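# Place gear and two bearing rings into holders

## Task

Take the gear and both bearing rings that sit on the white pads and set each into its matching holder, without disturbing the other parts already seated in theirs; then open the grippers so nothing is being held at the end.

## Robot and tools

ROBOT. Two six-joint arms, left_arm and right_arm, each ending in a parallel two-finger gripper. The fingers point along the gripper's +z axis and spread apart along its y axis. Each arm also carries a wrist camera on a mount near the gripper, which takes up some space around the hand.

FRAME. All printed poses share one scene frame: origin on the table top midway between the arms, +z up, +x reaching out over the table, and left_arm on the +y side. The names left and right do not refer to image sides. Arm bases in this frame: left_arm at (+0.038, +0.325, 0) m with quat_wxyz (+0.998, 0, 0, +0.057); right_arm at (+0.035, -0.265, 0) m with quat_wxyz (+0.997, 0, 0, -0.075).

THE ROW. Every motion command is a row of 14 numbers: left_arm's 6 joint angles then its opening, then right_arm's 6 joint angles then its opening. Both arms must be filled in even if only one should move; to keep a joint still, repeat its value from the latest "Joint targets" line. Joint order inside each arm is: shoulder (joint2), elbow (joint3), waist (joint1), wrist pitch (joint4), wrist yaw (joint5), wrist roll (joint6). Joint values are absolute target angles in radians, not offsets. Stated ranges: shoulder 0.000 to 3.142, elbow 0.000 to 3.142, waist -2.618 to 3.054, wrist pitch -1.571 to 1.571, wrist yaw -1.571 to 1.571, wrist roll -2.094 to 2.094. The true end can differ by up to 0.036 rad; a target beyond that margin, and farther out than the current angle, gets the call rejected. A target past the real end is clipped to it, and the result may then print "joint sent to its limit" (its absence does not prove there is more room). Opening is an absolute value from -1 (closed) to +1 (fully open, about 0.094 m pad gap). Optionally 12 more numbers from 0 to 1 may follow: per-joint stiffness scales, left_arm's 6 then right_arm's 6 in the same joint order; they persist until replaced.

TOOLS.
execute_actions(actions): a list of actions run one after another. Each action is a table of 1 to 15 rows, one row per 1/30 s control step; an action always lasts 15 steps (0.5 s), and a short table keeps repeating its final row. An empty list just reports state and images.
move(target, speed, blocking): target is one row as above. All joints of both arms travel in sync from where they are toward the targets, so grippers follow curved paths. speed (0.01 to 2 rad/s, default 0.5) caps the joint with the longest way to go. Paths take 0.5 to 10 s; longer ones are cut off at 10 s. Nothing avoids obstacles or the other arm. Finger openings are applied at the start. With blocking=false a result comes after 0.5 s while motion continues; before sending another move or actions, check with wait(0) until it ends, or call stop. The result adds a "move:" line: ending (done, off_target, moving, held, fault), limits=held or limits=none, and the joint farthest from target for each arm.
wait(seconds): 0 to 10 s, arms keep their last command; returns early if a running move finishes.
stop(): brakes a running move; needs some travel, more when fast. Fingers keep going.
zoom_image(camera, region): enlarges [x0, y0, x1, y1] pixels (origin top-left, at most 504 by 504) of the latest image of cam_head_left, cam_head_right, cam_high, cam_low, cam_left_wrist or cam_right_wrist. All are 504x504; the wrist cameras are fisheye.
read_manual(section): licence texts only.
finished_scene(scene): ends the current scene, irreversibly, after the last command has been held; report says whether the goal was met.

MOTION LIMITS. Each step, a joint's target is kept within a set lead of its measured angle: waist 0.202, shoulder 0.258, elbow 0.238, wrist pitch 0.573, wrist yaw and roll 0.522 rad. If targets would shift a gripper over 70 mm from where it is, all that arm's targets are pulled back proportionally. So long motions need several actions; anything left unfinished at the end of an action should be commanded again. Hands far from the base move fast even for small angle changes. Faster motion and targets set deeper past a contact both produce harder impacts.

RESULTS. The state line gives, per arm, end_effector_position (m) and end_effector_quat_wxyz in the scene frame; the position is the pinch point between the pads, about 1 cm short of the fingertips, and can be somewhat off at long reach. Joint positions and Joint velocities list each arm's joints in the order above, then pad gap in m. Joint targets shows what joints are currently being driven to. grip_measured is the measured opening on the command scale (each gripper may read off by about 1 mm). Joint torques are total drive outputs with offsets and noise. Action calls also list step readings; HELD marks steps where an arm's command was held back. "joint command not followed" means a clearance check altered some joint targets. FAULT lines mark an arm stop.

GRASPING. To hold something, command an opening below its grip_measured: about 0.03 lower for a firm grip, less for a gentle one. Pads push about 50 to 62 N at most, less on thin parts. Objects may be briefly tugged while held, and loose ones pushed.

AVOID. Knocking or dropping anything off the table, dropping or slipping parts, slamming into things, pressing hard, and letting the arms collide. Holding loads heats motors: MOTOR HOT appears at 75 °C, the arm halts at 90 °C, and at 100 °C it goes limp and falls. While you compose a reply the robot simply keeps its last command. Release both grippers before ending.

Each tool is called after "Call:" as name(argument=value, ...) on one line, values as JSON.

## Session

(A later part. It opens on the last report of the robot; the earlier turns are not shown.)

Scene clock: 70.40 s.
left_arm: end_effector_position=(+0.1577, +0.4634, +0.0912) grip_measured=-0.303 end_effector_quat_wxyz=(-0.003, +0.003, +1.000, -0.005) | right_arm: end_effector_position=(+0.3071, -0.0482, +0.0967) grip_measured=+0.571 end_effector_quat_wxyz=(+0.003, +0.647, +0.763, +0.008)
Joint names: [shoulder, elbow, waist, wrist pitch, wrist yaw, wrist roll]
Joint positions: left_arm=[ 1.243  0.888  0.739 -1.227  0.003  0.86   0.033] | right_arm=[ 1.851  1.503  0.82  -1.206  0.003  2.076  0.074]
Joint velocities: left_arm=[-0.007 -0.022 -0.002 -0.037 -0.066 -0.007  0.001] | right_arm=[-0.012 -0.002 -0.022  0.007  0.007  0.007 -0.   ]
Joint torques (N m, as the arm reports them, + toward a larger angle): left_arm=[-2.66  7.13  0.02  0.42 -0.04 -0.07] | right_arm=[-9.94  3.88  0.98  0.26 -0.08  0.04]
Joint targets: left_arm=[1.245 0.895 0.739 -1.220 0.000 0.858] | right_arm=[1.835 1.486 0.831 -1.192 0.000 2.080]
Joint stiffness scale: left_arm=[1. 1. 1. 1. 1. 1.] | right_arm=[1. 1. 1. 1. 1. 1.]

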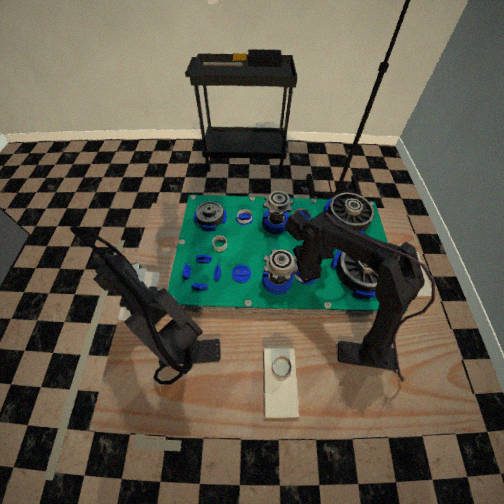

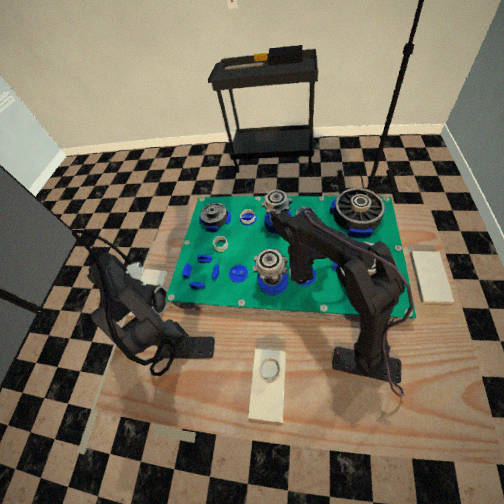

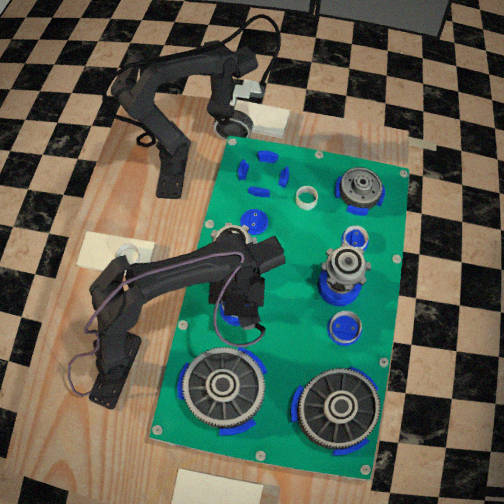

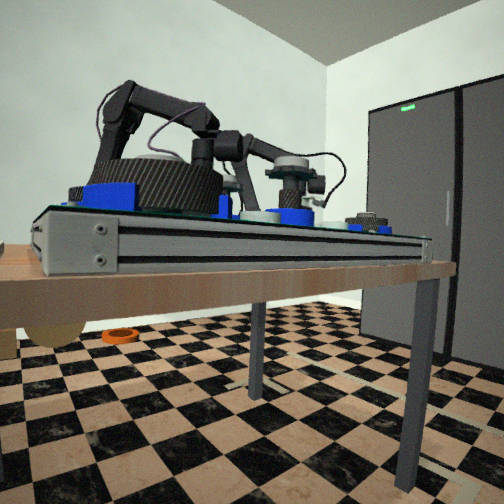

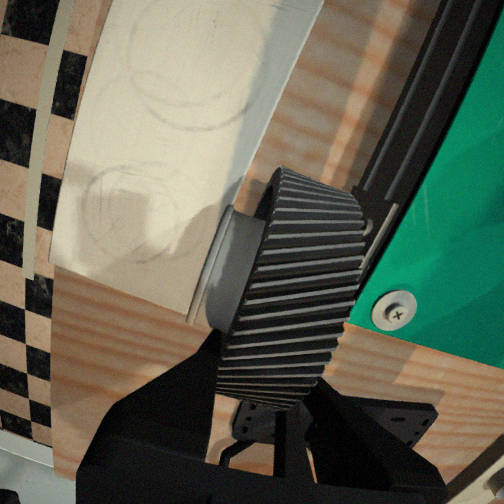

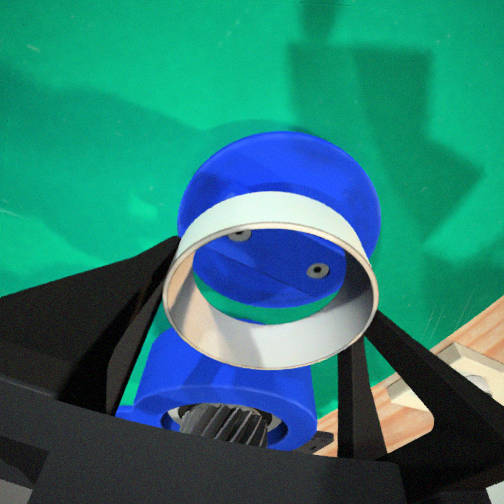

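Call:
execute_actions(actions=[[[1.245,0.895,0.739,-1.22,0,0.858,-0.34,1.835,1.53,0.815,-1.22,0,2.08,0.54]],[[1.245,0.895,0.739,-1.22,0,0.858,-0.34,1.835,1.53,0.806,-1.25,0,2.08,0.54]]])

Scene clock: 74.53 s.
left_arm: end_effector_position=(+0.1577, +0.4634, +0.0912) grip_measured=-0.303 end_effector_quat_wxyz=(-0.003, +0.003, +1.000, -0.005) | right_arm: end_effector_position=(+0.3065, -0.0507, +0.0971) grip_measured=+0.571 end_effector_quat_wxyz=(+0.002, +0.648, +0.761, +0.004)
Joint names: [shoulder, elbow, waist, wrist pitch, wrist yaw, wrist roll]
Joint positions: left_arm=[ 1.243  0.888  0.739 -1.227  0.003  0.86   0.033] | right_arm=[ 1.851  1.505  0.816 -1.216  0.003  2.076  0.074]
Joint velocities: left_arm=[-0.007  0.017 -0.007 -0.022 -0.139 -0.022  0.   ] | right_arm=[ 0.007 -0.012  0.007 -0.081 -0.037  0.007  0.   ]
Joint torques (N m, as the arm reports them, + toward a larger angle): left_arm=[-2.68  7.12 -0.04  0.42 -0.05 -0.06] | right_arm=[-9.95  6.74 -0.86 -0.21 -0.06  0.02]
Joint targets: left_arm=[1.245 0.895 0.739 -1.220 0.000 0.858] | right_arm=[1.835 1.530 0.806 -1.250 0.000 2.080]
Joint stiffness scale: left_arm=[1. 1. 1. 1. 1. 1.] | right_arm=[1. 1. 1. 1. 1. 1.]
Step readings (joint positions; steps 1 to 15: 1st action; 16 to 30: 2nd action):
0: left_arm=[1.243 0.888 0.739 -1.227 0.003 0.860] | right_arm=[1.851 1.503 0.820 -1.206 0.003 2.076]
1: left_arm=[1.243 0.888 0.739 -1.227 0.003 0.860] | right_arm=[1.851 1.504 0.820 -1.207 0.003 2.076]
2: left_arm=[1.243 0.888 0.739 -1.227 0.003 0.860] | right_arm=[1.851 1.505 0.820 -1.207 0.003 2.076]
4: left_arm=[1.243 0.888 0.739 -1.227 0.003 0.860] | right_arm=[1.851 1.505 0.820 -1.207 0.003 2.076]
8: left_arm=[1.243 0.888 0.739 -1.227 0.003 0.860] | right_arm=[1.851 1.505 0.820 -1.207 0.003 2.076]
15: left_arm=[1.243 0.888 0.739 -1.227 0.003 0.860] | right_arm=[1.851 1.505 0.820 -1.207 0.003 2.076]
16: left_arm=[1.243 0.888 0.739 -1.227 0.003 0.860] | right_arm=[1.851 1.505 0.819 -1.208 0.003 2.076]
17: left_arm=[1.243 0.888 0.739 -1.227 0.003 0.860] | right_arm=[1.851 1.505 0.819 -1.210 0.003 2.076]
19: left_arm=[1.243 0.888 0.739 -1.227 0.003 0.860] | right_arm=[1.851 1.505 0.817 -1.214 0.003 2.076]
23: left_arm=[1.243 0.888 0.739 -1.227 0.003 0.860] | right_arm=[1.851 1.505 0.816 -1.216 0.003 2.076]
30: Joint positions above

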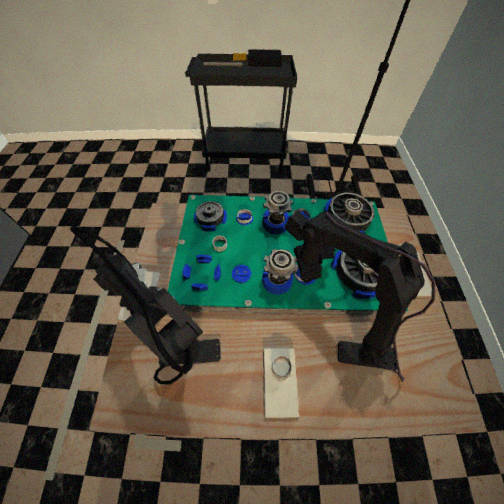

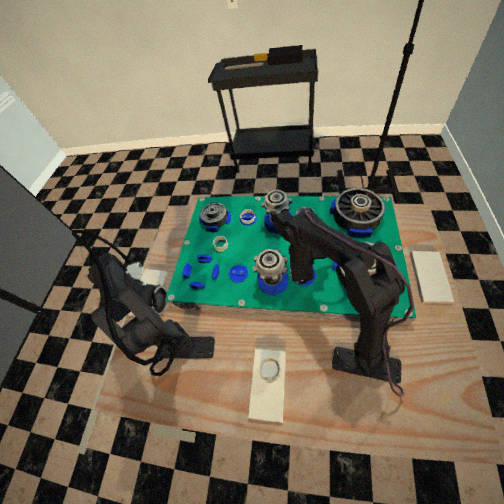

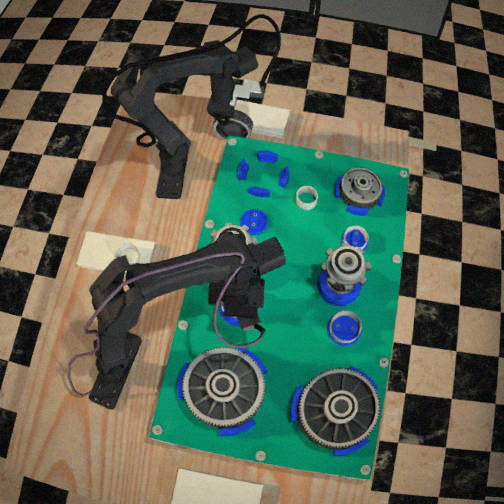

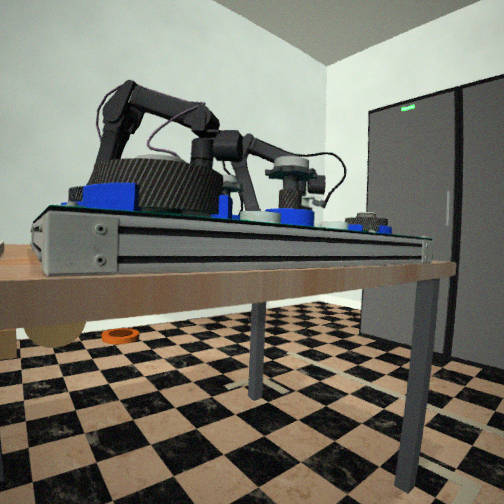

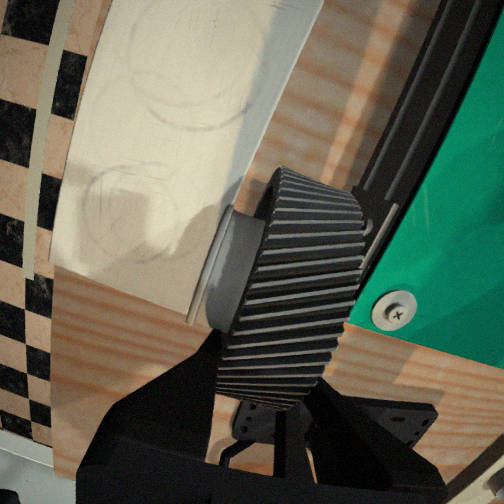

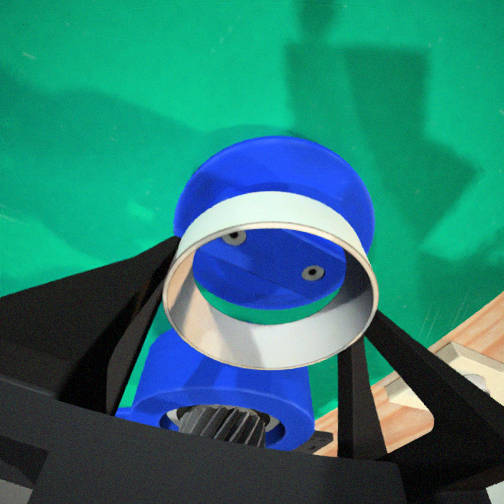

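Call:
move(target=[1.245,0.895,0.739,-1.22,0,0.858,-0.34,1.835,1.46,0.81,-1.195,0,2.08,0.54], speed=0.08)

Scene clock: 75.70 s.
left_arm: end_effector_position=(+0.1577, +0.4634, +0.0912) grip_measured=-0.303 end_effector_quat_wxyz=(-0.003, +0.003, +1.000, -0.005) | right_arm: end_effector_position=(+0.3064, -0.0508, +0.0962) grip_measured=+0.571 end_effector_quat_wxyz=(+0.003, +0.648, +0.761, +0.009)
Joint names: [shoulder, elbow, waist, wrist pitch, wrist yaw, wrist roll]
Joint positions: left_arm=[ 1.243  0.888  0.739 -1.227  0.003  0.86   0.033] | right_arm=[ 1.841  1.488  0.816 -1.199  0.003  2.076  0.074]
Joint velocities: left_arm=[-0.002 -0.032 -0.012 -0.007  0.022  0.007 -0.   ] | right_arm=[ 0.002 -0.017  0.002 -0.022 -0.051  0.037 -0.   ]
Joint torques (N m, as the arm reports them, + toward a larger angle): left_arm=[-2.65  7.08  0.01  0.41 -0.05 -0.06] | right_arm=[-8.9   3.14 -0.44  0.18 -0.07  0.03]
Joint targets: left_arm=[1.245 0.895 0.739 -1.220 -0.000 0.858] | right_arm=[1.835 1.460 0.810 -1.195 -0.000 2.080]
Joint stiffness scale: left_arm=[1. 1. 1. 1. 1. 1.] | right_arm=[1. 1. 1. 1. 1. 1.]
move: off_target (right_arm); limits=none; left_arm: farthest joint: the elbow, 0.007 radians from its target (0.007 radians at the start); right_arm: farthest joint: the elbow, 0.028 radians from its target (0.045 radians at the start)

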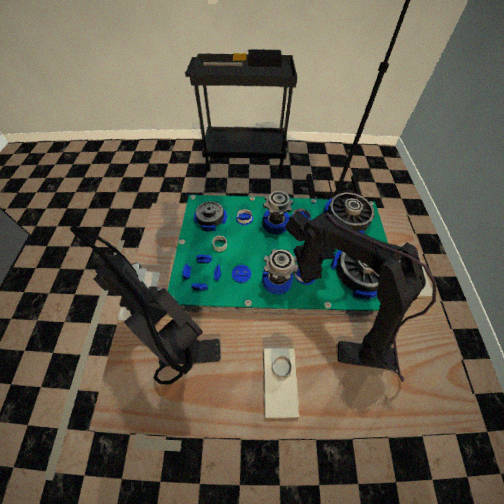

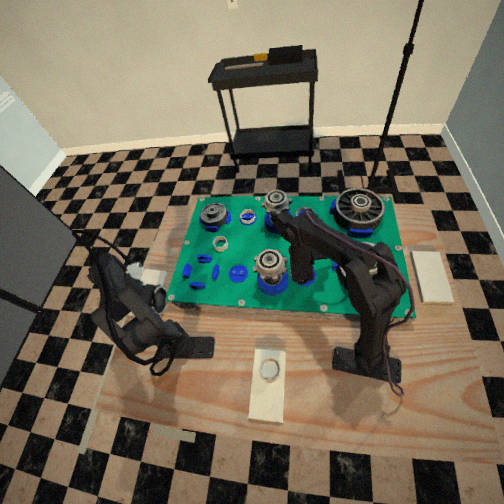

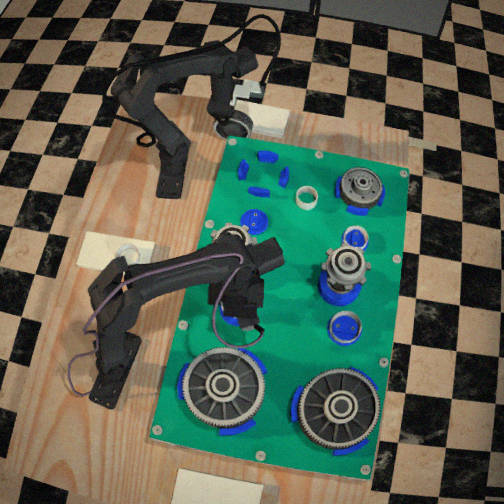

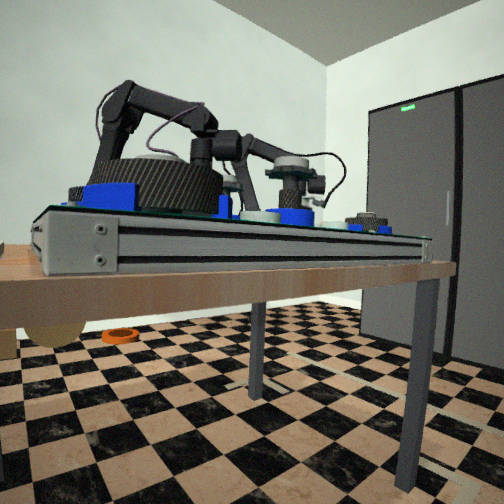

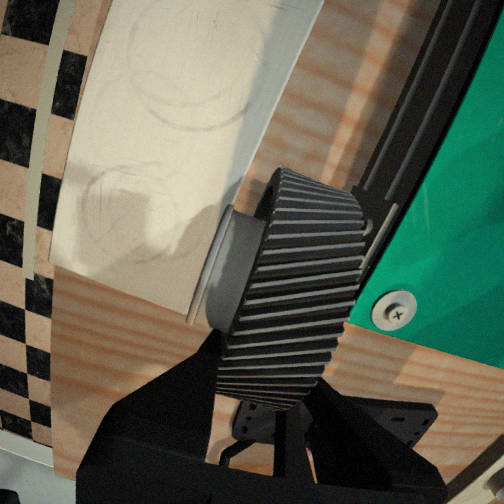

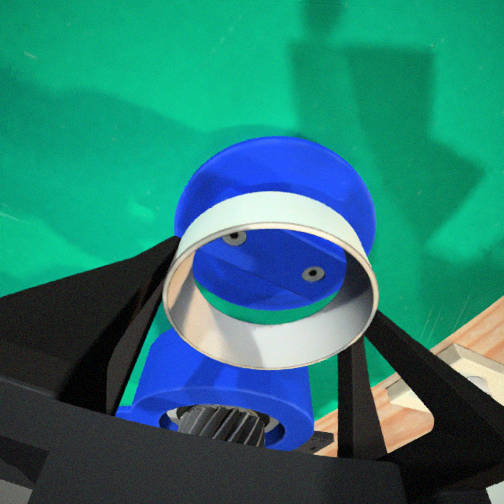

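Call:
zoom_image(camera="cam_right_wrist", region=[150, 120, 400, 370])

Call:
zoom_image(camera="cam_high", region=[195, 200, 295, 340])

Call:
zoom_image(camera="cam_head_left", region=[250, 220, 340, 300])

Region (150, 120, 400, 370) of cam_right_wrist's 504x504 image, scaled by 2.016, with more detail than that image has.

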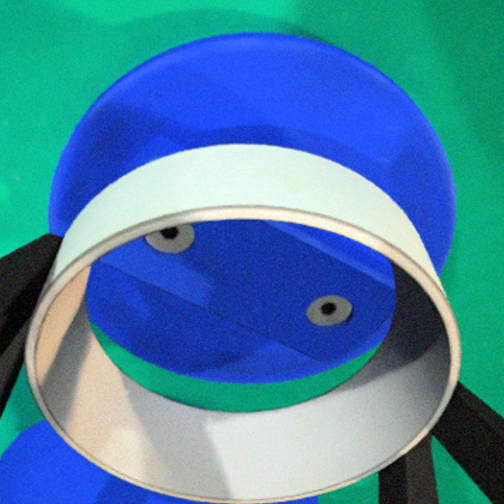

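Region (195, 200, 295, 340) of cam_high's 504x504 image, scaled by 3.600, with more detail than that image has; it fills the left 360 columns of this view, and the rest is white.

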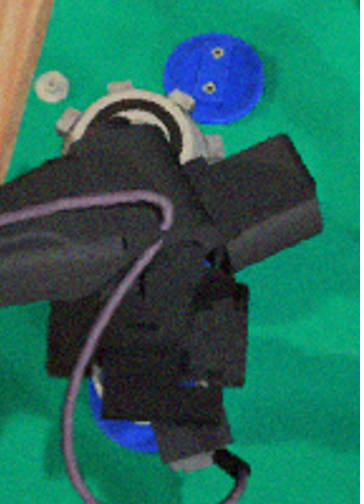

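Region (250, 220, 340, 300) of cam_head_left's 504x504 image, scaled by 5.600, with more detail than that image has.

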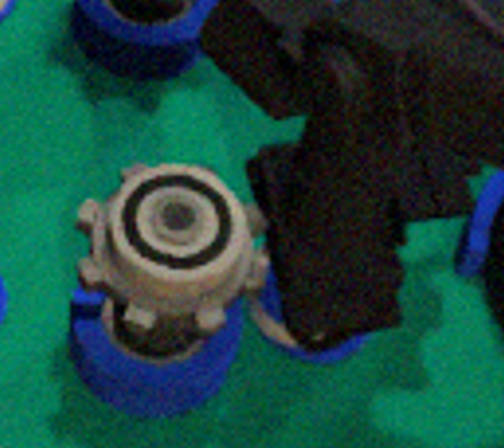

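Call:
move(target=[1.245,0.895,0.739,-1.22,0,0.858,-0.34,1.772,1.415,0.75,-1.145,-0.14,2.08,0.54], speed=0.12)

Scene clock: 81.50 s.
left_arm: end_effector_position=(+0.1577, +0.4634, +0.0912) grip_measured=-0.303 end_effector_quat_wxyz=(-0.003, +0.003, +1.000, -0.005) | right_arm: end_effector_position=(+0.3058, -0.0508, +0.1000) grip_measured=+0.571 end_effector_quat_wxyz=(-0.048, +0.668, +0.742, +0.046)
Joint names: [shoulder, elbow, waist, wrist pitch, wrist yaw, wrist roll]
Joint positions: left_arm=[ 1.243  0.888  0.739 -1.227  0.003  0.86   0.033] | right_arm=[ 1.79   1.432  0.756 -1.145 -0.114  2.076  0.074]
Joint velocities: left_arm=[-0.012  0.017  0.002 -0.051  0.022  0.007  0.   ] | right_arm=[-0.012 -0.002  0.002  0.007  0.007 -0.051  0.001]
Joint torques (N m, as the arm reports them, + toward a larger angle): left_arm=[-2.64  7.07  0.03  0.41 -0.06 -0.06] | right_arm=[-9.65  3.92 -0.56  0.22 -0.29  0.03]
Joint targets: left_arm=[1.245 0.895 0.739 -1.220 0.000 0.858] | right_arm=[1.772 1.415 0.750 -1.145 -0.140 2.080]
Joint stiffness scale: left_arm=[1. 1. 1. 1. 1. 1.] | right_arm=[1. 1. 1. 1. 1. 1.]
move: off_target (right_arm); limits=none; left_arm: farthest joint: the elbow, 0.007 radians from its target (0.007 radians at the start); right_arm: farthest joint: the wrist yaw, 0.026 radians from its target (0.143 radians at the start)

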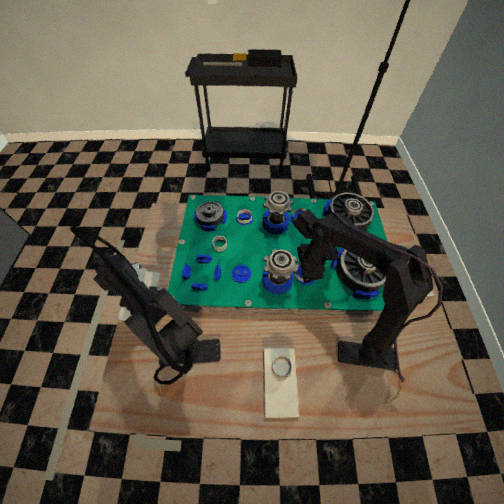

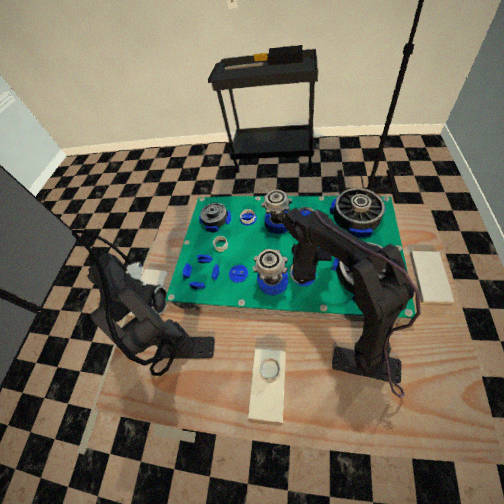

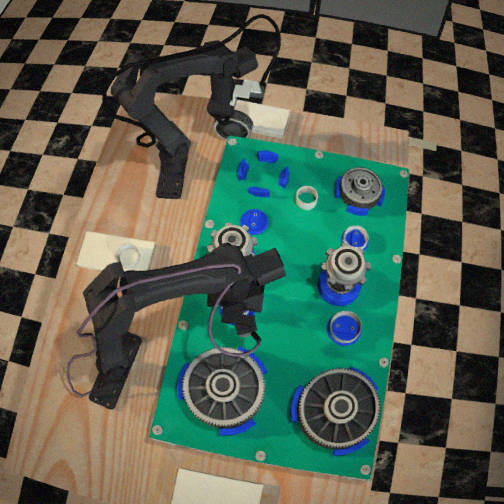

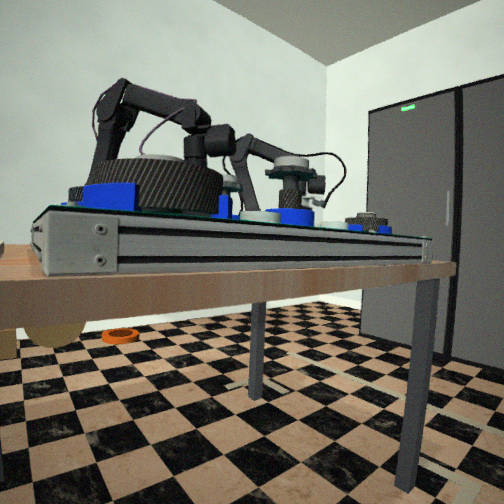

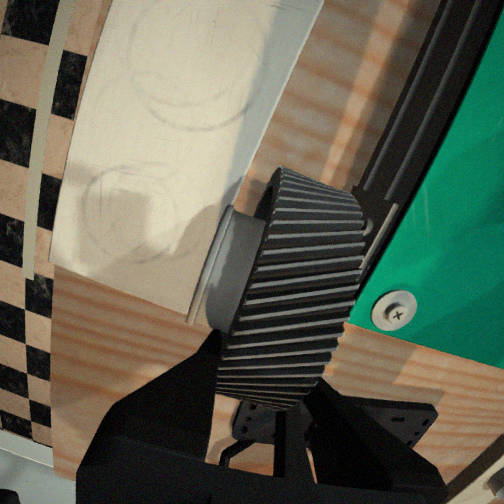

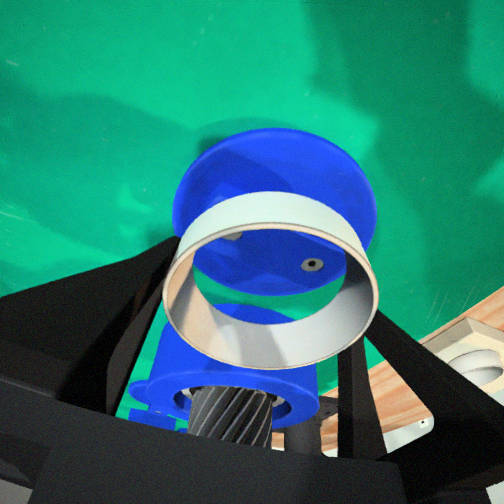

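Call:
move(target=[1.245,0.895,0.739,-1.22,0,0.858,-0.34,1.772,1.385,0.755,-1.125,-0.14,2.08,0.54], speed=0.06)

Scene clock: 82.83 s.
left_arm: end_effector_position=(+0.1577, +0.4634, +0.0912) grip_measured=-0.303 end_effector_quat_wxyz=(-0.003, +0.003, +1.000, -0.005) | right_arm: end_effector_position=(+0.3055, -0.0509, +0.0993) grip_measured=+0.571 end_effector_quat_wxyz=(-0.046, +0.667, +0.742, +0.052)
Joint names: [shoulder, elbow, waist, wrist pitch, wrist yaw, wrist roll]
Joint positions: left_arm=[ 1.243  0.888  0.739 -1.227  0.003  0.86   0.033] | right_arm=[ 1.777  1.413  0.756 -1.126 -0.114  2.076  0.074]
Joint velocities: left_arm=[-0.012  0.007 -0.012  0.081  0.037  0.022  0.001] | right_arm=[ 0.007  0.007 -0.002 -0.022  0.007 -0.022  0.   ]
Joint torques (N m, as the arm reports them, + toward a larger angle): left_arm=[-2.66  7.13  0.07  0.41 -0.03 -0.05] | right_arm=[-8.36  3.22 -0.12  0.25 -0.31  0.01]
Joint targets: left_arm=[1.245 0.895 0.739 -1.220 0.000 0.858] | right_arm=[1.772 1.385 0.755 -1.125 -0.140 2.080]
Joint stiffness scale: left_arm=[1. 1. 1. 1. 1. 1.] | right_arm=[1. 1. 1. 1. 1. 1.]
move: off_target (right_arm); limits=none; left_arm: farthest joint: the elbow, 0.007 radians from its target (0.007 radians at the start); right_arm: farthest joint: the elbow, 0.028 radians from its target (0.047 radians at the start)

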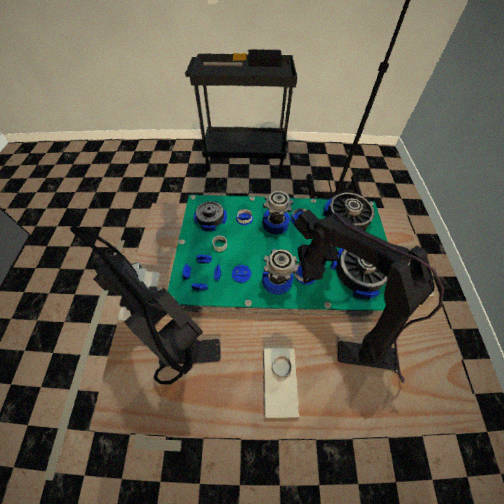

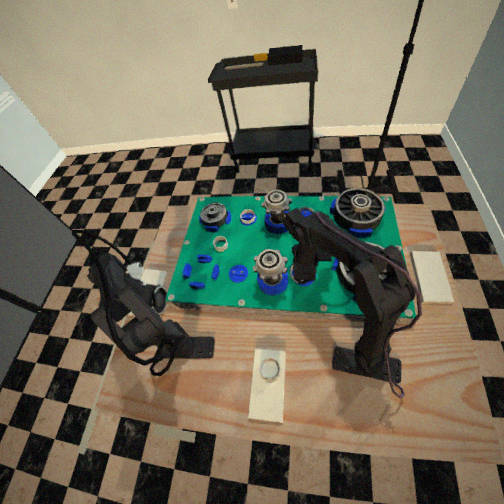

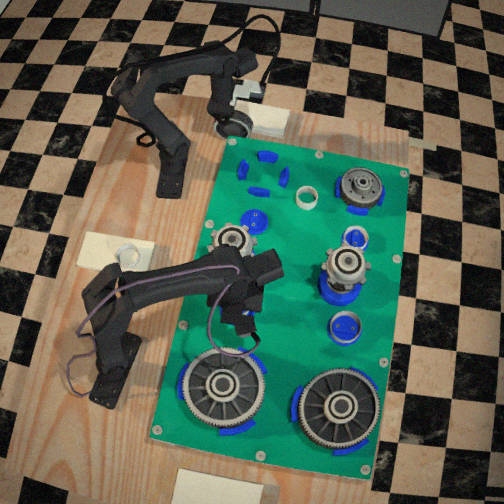

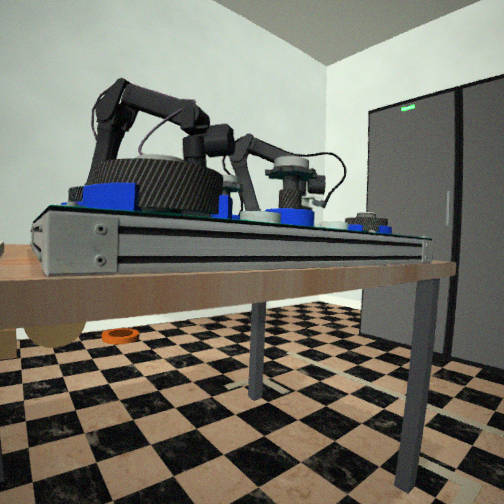

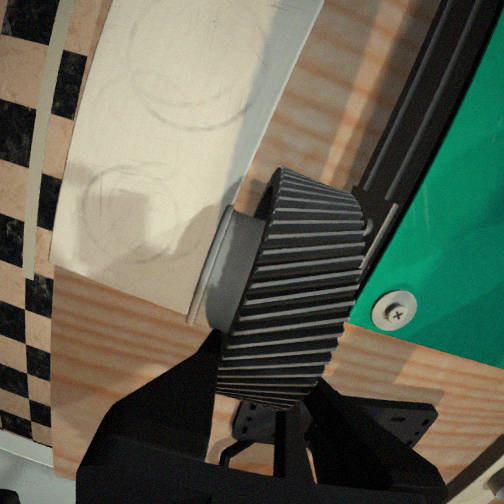

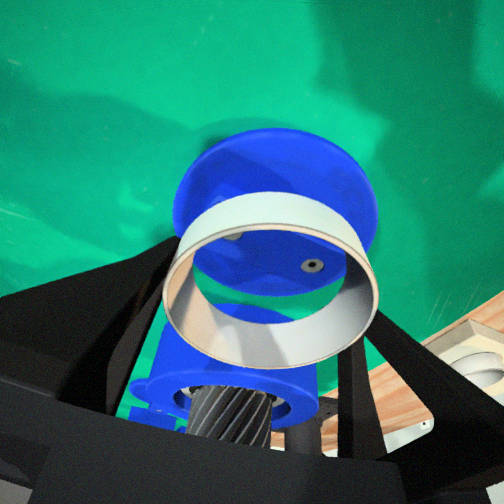

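Call:
execute_actions(actions=[[[1.245,0.895,0.739,-1.22,0,0.858,-0.34,1.772,1.43,0.755,-1.125,-0.12,2.08,0.54],[1.245,0.895,0.739,-1.22,0,0.858,-0.34,1.772,1.445,0.755,-1.13,-0.11,2.08,0.54],[1.245,0.895,0.739,-1.22,0,0.858,-0.34,1.772,1.46,0.76,-1.14,-0.1,2.08,0.54]]])

Call:
move(target=[1.245,0.895,0.739,-1.22,0,0.858,-0.34,1.82,1.545,0.808,-1.255,0.022,2.08,0.54], speed=0.12)

Scene clock: 85.83 s.
left_arm: end_effector_position=(+0.1577, +0.4634, +0.0912) grip_measured=-0.303 end_effector_quat_wxyz=(-0.003, +0.003, +1.000, -0.005) | right_arm: end_effector_position=(+0.3089, -0.0492, +0.1032) grip_measured=+0.571 end_effector_quat_wxyz=(-0.043, +0.667, +0.742, +0.058)
Joint names: [shoulder, elbow, waist, wrist pitch, wrist yaw, wrist roll]
Joint positions: left_arm=[ 1.243  0.888  0.739 -1.227  0.003  0.86   0.033] | right_arm=[ 1.777  1.428  0.756 -1.127 -0.111  2.076  0.074]
Joint velocities: left_arm=[ 0.007 -0.012 -0.022 -0.022  0.022 -0.007  0.   ] | right_arm=[ 0.012  0.002  0.012 -0.066  0.007  0.022  0.   ]
Joint torques (N m, as the arm reports them, + toward a larger angle): left_arm=[-2.67  7.11 -0.06  0.43 -0.04 -0.07] | right_arm=[-8.53  7.3   0.28  0.13  0.    0.02]
Joint targets: left_arm=[1.245 0.895 0.739 -1.220 -0.000 0.858] | right_arm=[1.772 1.460 0.760 -1.140 -0.100 2.080]
Joint stiffness scale: left_arm=[1. 1. 1. 1. 1. 1.] | right_arm=[1. 1. 1. 1. 1. 1.]
Step readings (joint positions):
0: left_arm=[1.243 0.888 0.739 -1.227 0.003 0.860] | right_arm=[1.777 1.413 0.756 -1.126 -0.114 2.076]
1: left_arm=[1.243 0.888 0.739 -1.227 0.003 0.860] | right_arm=[1.777 1.414 0.756 -1.126 -0.114 2.076]
2: left_arm=[1.243 0.888 0.739 -1.227 0.003 0.860] | right_arm=[1.777 1.417 0.756 -1.127 -0.114 2.076]
4: left_arm=[1.243 0.888 0.739 -1.227 0.003 0.860] | right_arm=[1.777 1.422 0.756 -1.127 -0.112 2.076]
8: left_arm=[1.243 0.888 0.739 -1.227 0.003 0.860] | right_arm=[1.777 1.428 0.756 -1.127 -0.112 2.076]
15: Joint positions above

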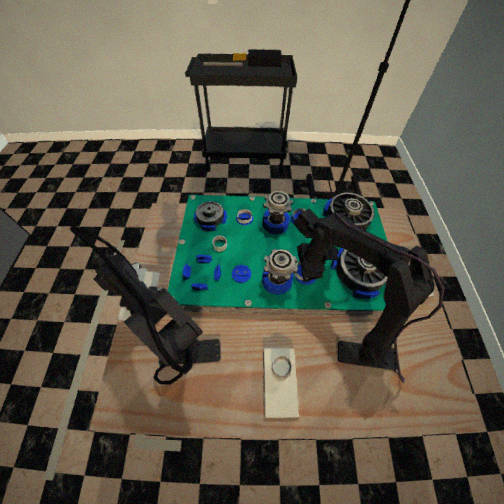

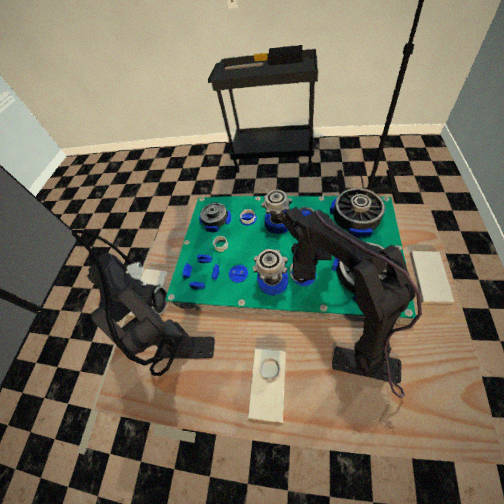

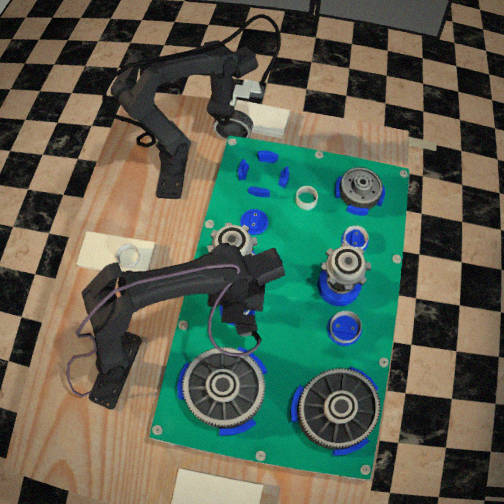

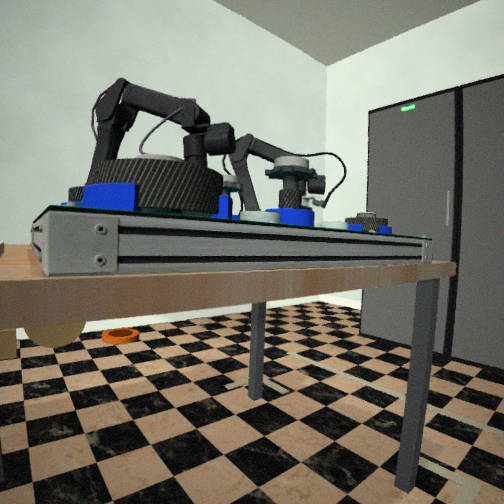

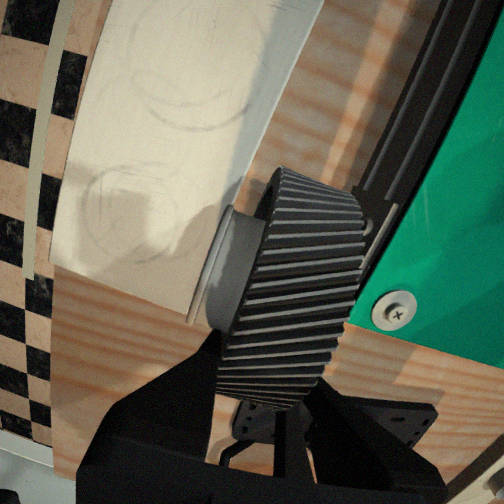

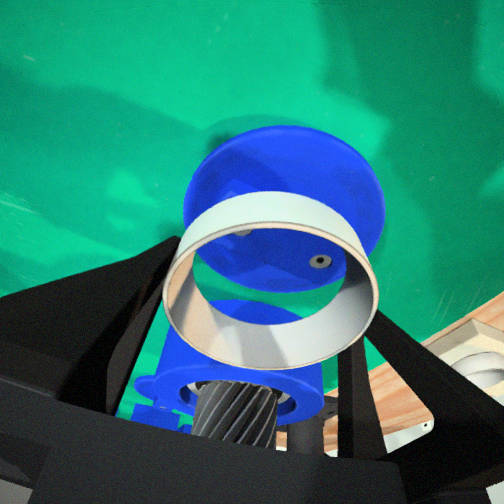

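Scene clock: 87.50 s.
left_arm: end_effector_position=(+0.1577, +0.4634, +0.0912) grip_measured=-0.303 end_effector_quat_wxyz=(-0.003, +0.003, +1.000, -0.005) | right_arm: end_effector_position=(+0.3087, -0.0565, +0.1086) grip_measured=+0.571 end_effector_quat_wxyz=(+0.005, +0.654, +0.756, +0.013)
Joint names: [shoulder, elbow, waist, wrist pitch, wrist yaw, wrist roll]
Joint positions: left_arm=[ 1.243  0.888  0.739 -1.227  0.003  0.86   0.033] | right_arm=[ 1.821  1.512  0.8   -1.233  0.005  2.076  0.074]
Joint velocities: left_arm=[-0.022  0.007 -0.007  0.051  0.037 -0.037  0.   ] | right_arm=[ 0.012  0.007 -0.002  0.007 -0.022  0.022 -0.   ]
Joint torques (N m, as the arm reports them, + toward a larger angle): left_arm=[-2.63  7.15 -0.02  0.42 -0.07 -0.06] | right_arm=[-8.34  7.27  0.73 -0.07  0.11  0.02]
Joint targets: left_arm=[1.245 0.895 0.739 -1.220 -0.000 0.858] | right_arm=[1.820 1.545 0.808 -1.255 0.022 2.080]
Joint stiffness scale: left_arm=[1. 1. 1. 1. 1. 1.] | right_arm=[1. 1. 1. 1. 1. 1.]
move: off_target (right_arm); limits=none; left_arm: farthest joint: the elbow, 0.007 radians from its target (0.007 radians at the start); right_arm: farthest joint: the elbow, 0.033 radians from its target (0.117 radians at the start)

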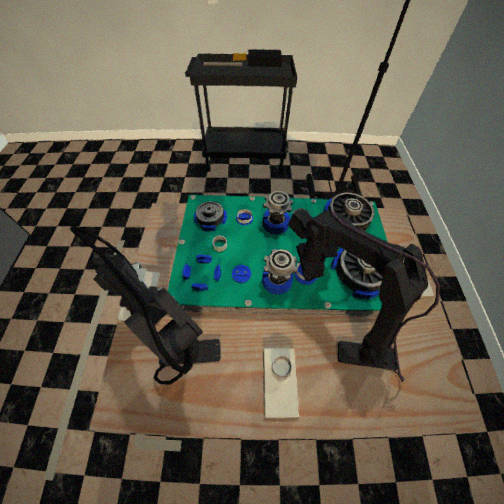

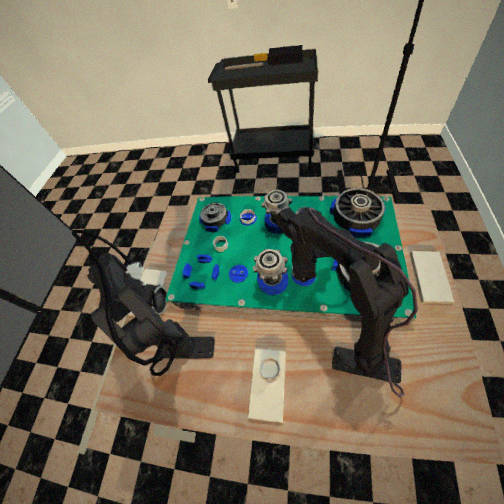

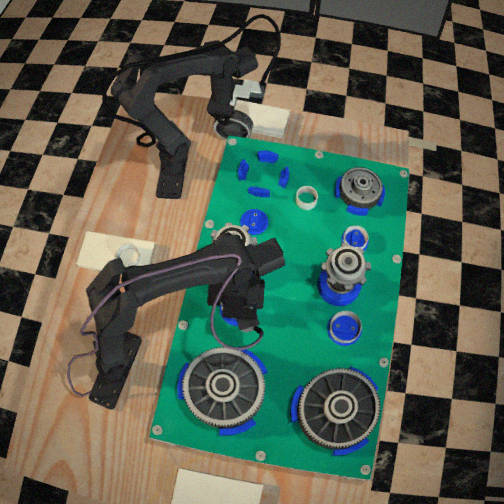

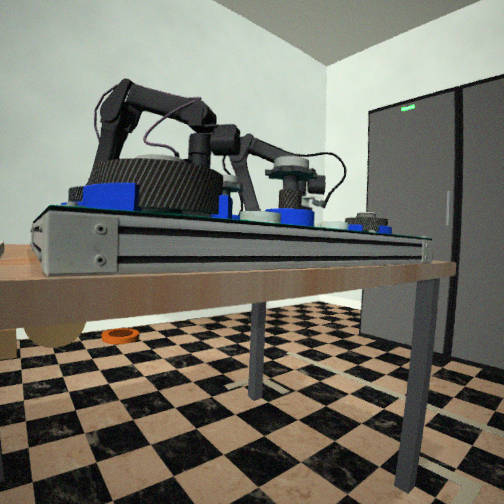

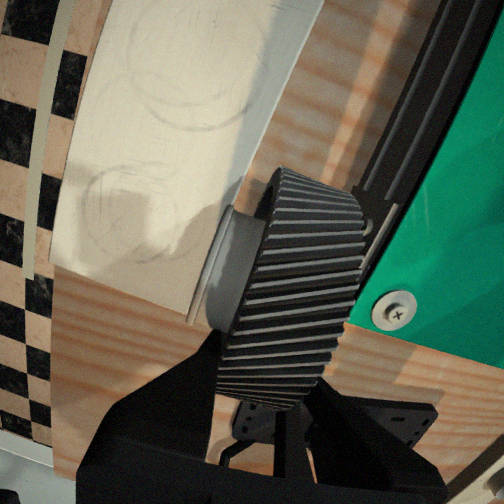

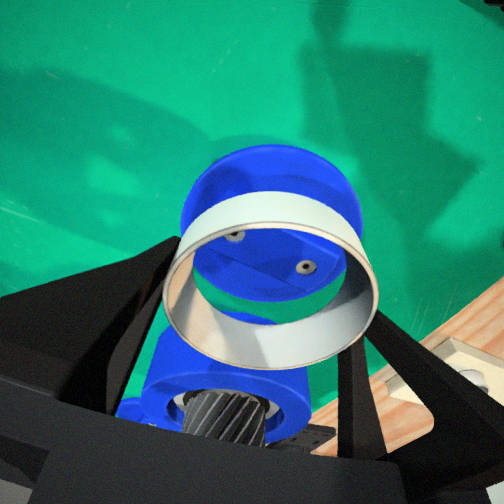

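Call:
move(target=[1.245,0.895,0.739,-1.22,0,0.858,-0.34,1.843,1.545,0.808,-1.265,0.022,2.08,0.54], speed=0.05)

Call:
zoom_image(camera="cam_right_wrist", region=[150, 120, 400, 370])

Scene clock: 88.77 s.
left_arm: end_effector_position=(+0.1577, +0.4634, +0.0912) grip_measured=-0.303 end_effector_quat_wxyz=(-0.003, +0.003, +1.000, -0.005) | right_arm: end_effector_position=(+0.3067, -0.0581, +0.1010) grip_measured=+0.571 end_effector_quat_wxyz=(+0.002, +0.654, +0.756, -0.003)
Joint names: [shoulder, elbow, waist, wrist pitch, wrist yaw, wrist roll]
Joint positions: left_arm=[ 1.243  0.888  0.739 -1.227  0.003  0.86   0.033] | right_arm=[ 1.845  1.512  0.8   -1.242  0.006  2.076  0.074]
Joint velocities: left_arm=[ 0.002 -0.017 -0.002  0.051  0.007 -0.051 -0.001] | right_arm=[-0.007  0.002  0.012 -0.081  0.037  0.007  0.   ]
Joint torques (N m, as the arm reports them, + toward a larger angle): left_arm=[-2.65  7.17  0.02  0.41 -0.05 -0.03] | right_arm=[-8.57  7.23  0.74 -0.1   0.11  0.04]
Joint targets: left_arm=[1.245 0.895 0.739 -1.220 0.000 0.858] | right_arm=[1.843 1.545 0.808 -1.265 0.022 2.080]
Joint stiffness scale: left_arm=[1. 1. 1. 1. 1. 1.] | right_arm=[1. 1. 1. 1. 1. 1.]
move: off_target (right_arm); limits=none; left_arm: farthest joint: the elbow, 0.007 radians from its target (0.007 radians at the start); right_arm: farthest joint: the elbow, 0.033 radians from its target (0.033 radians at the start)

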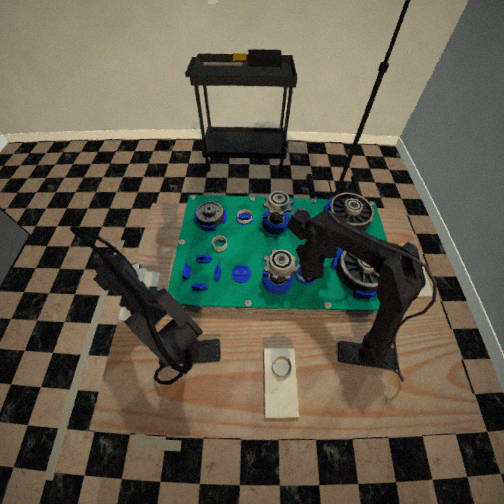

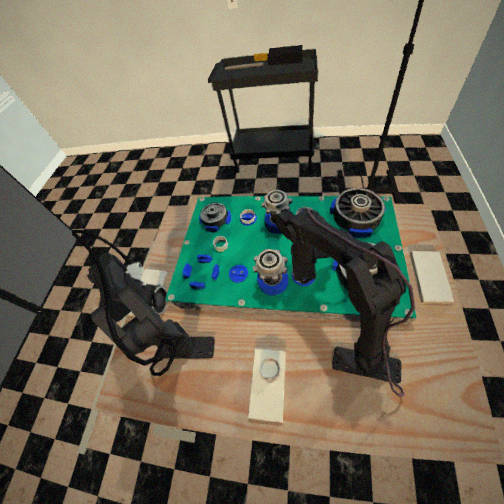

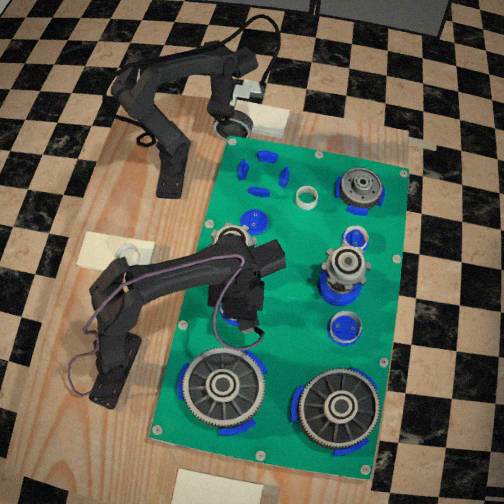

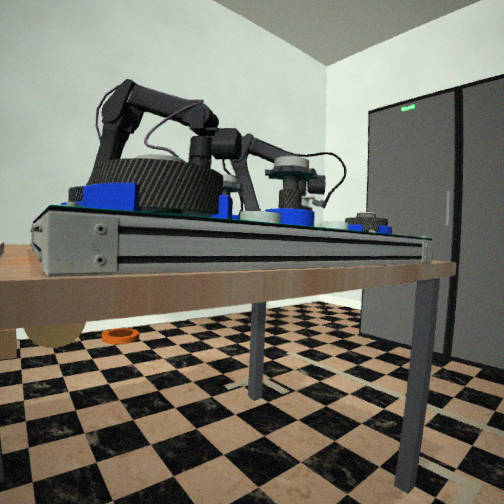

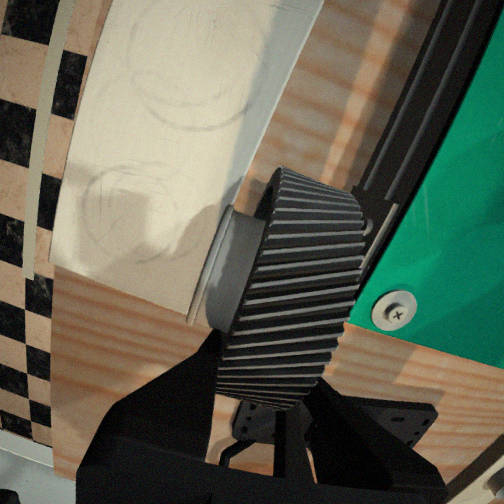

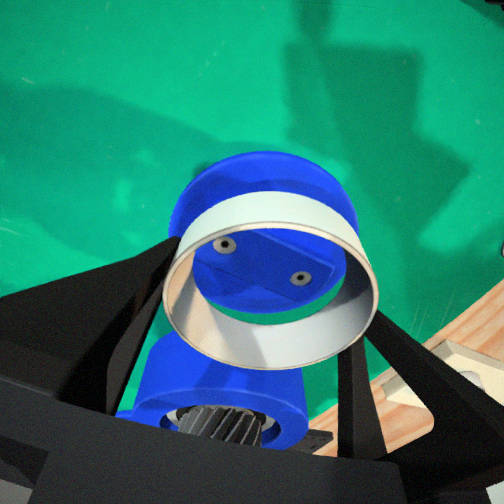

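Region (150, 120, 400, 370) of cam_right_wrist's 504x504 image, scaled by 2.016, with more detail than that image has.

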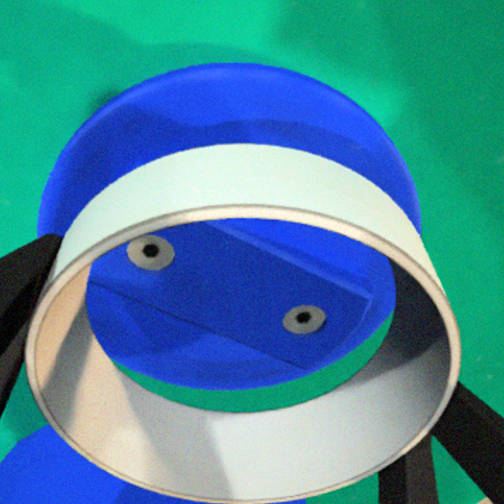

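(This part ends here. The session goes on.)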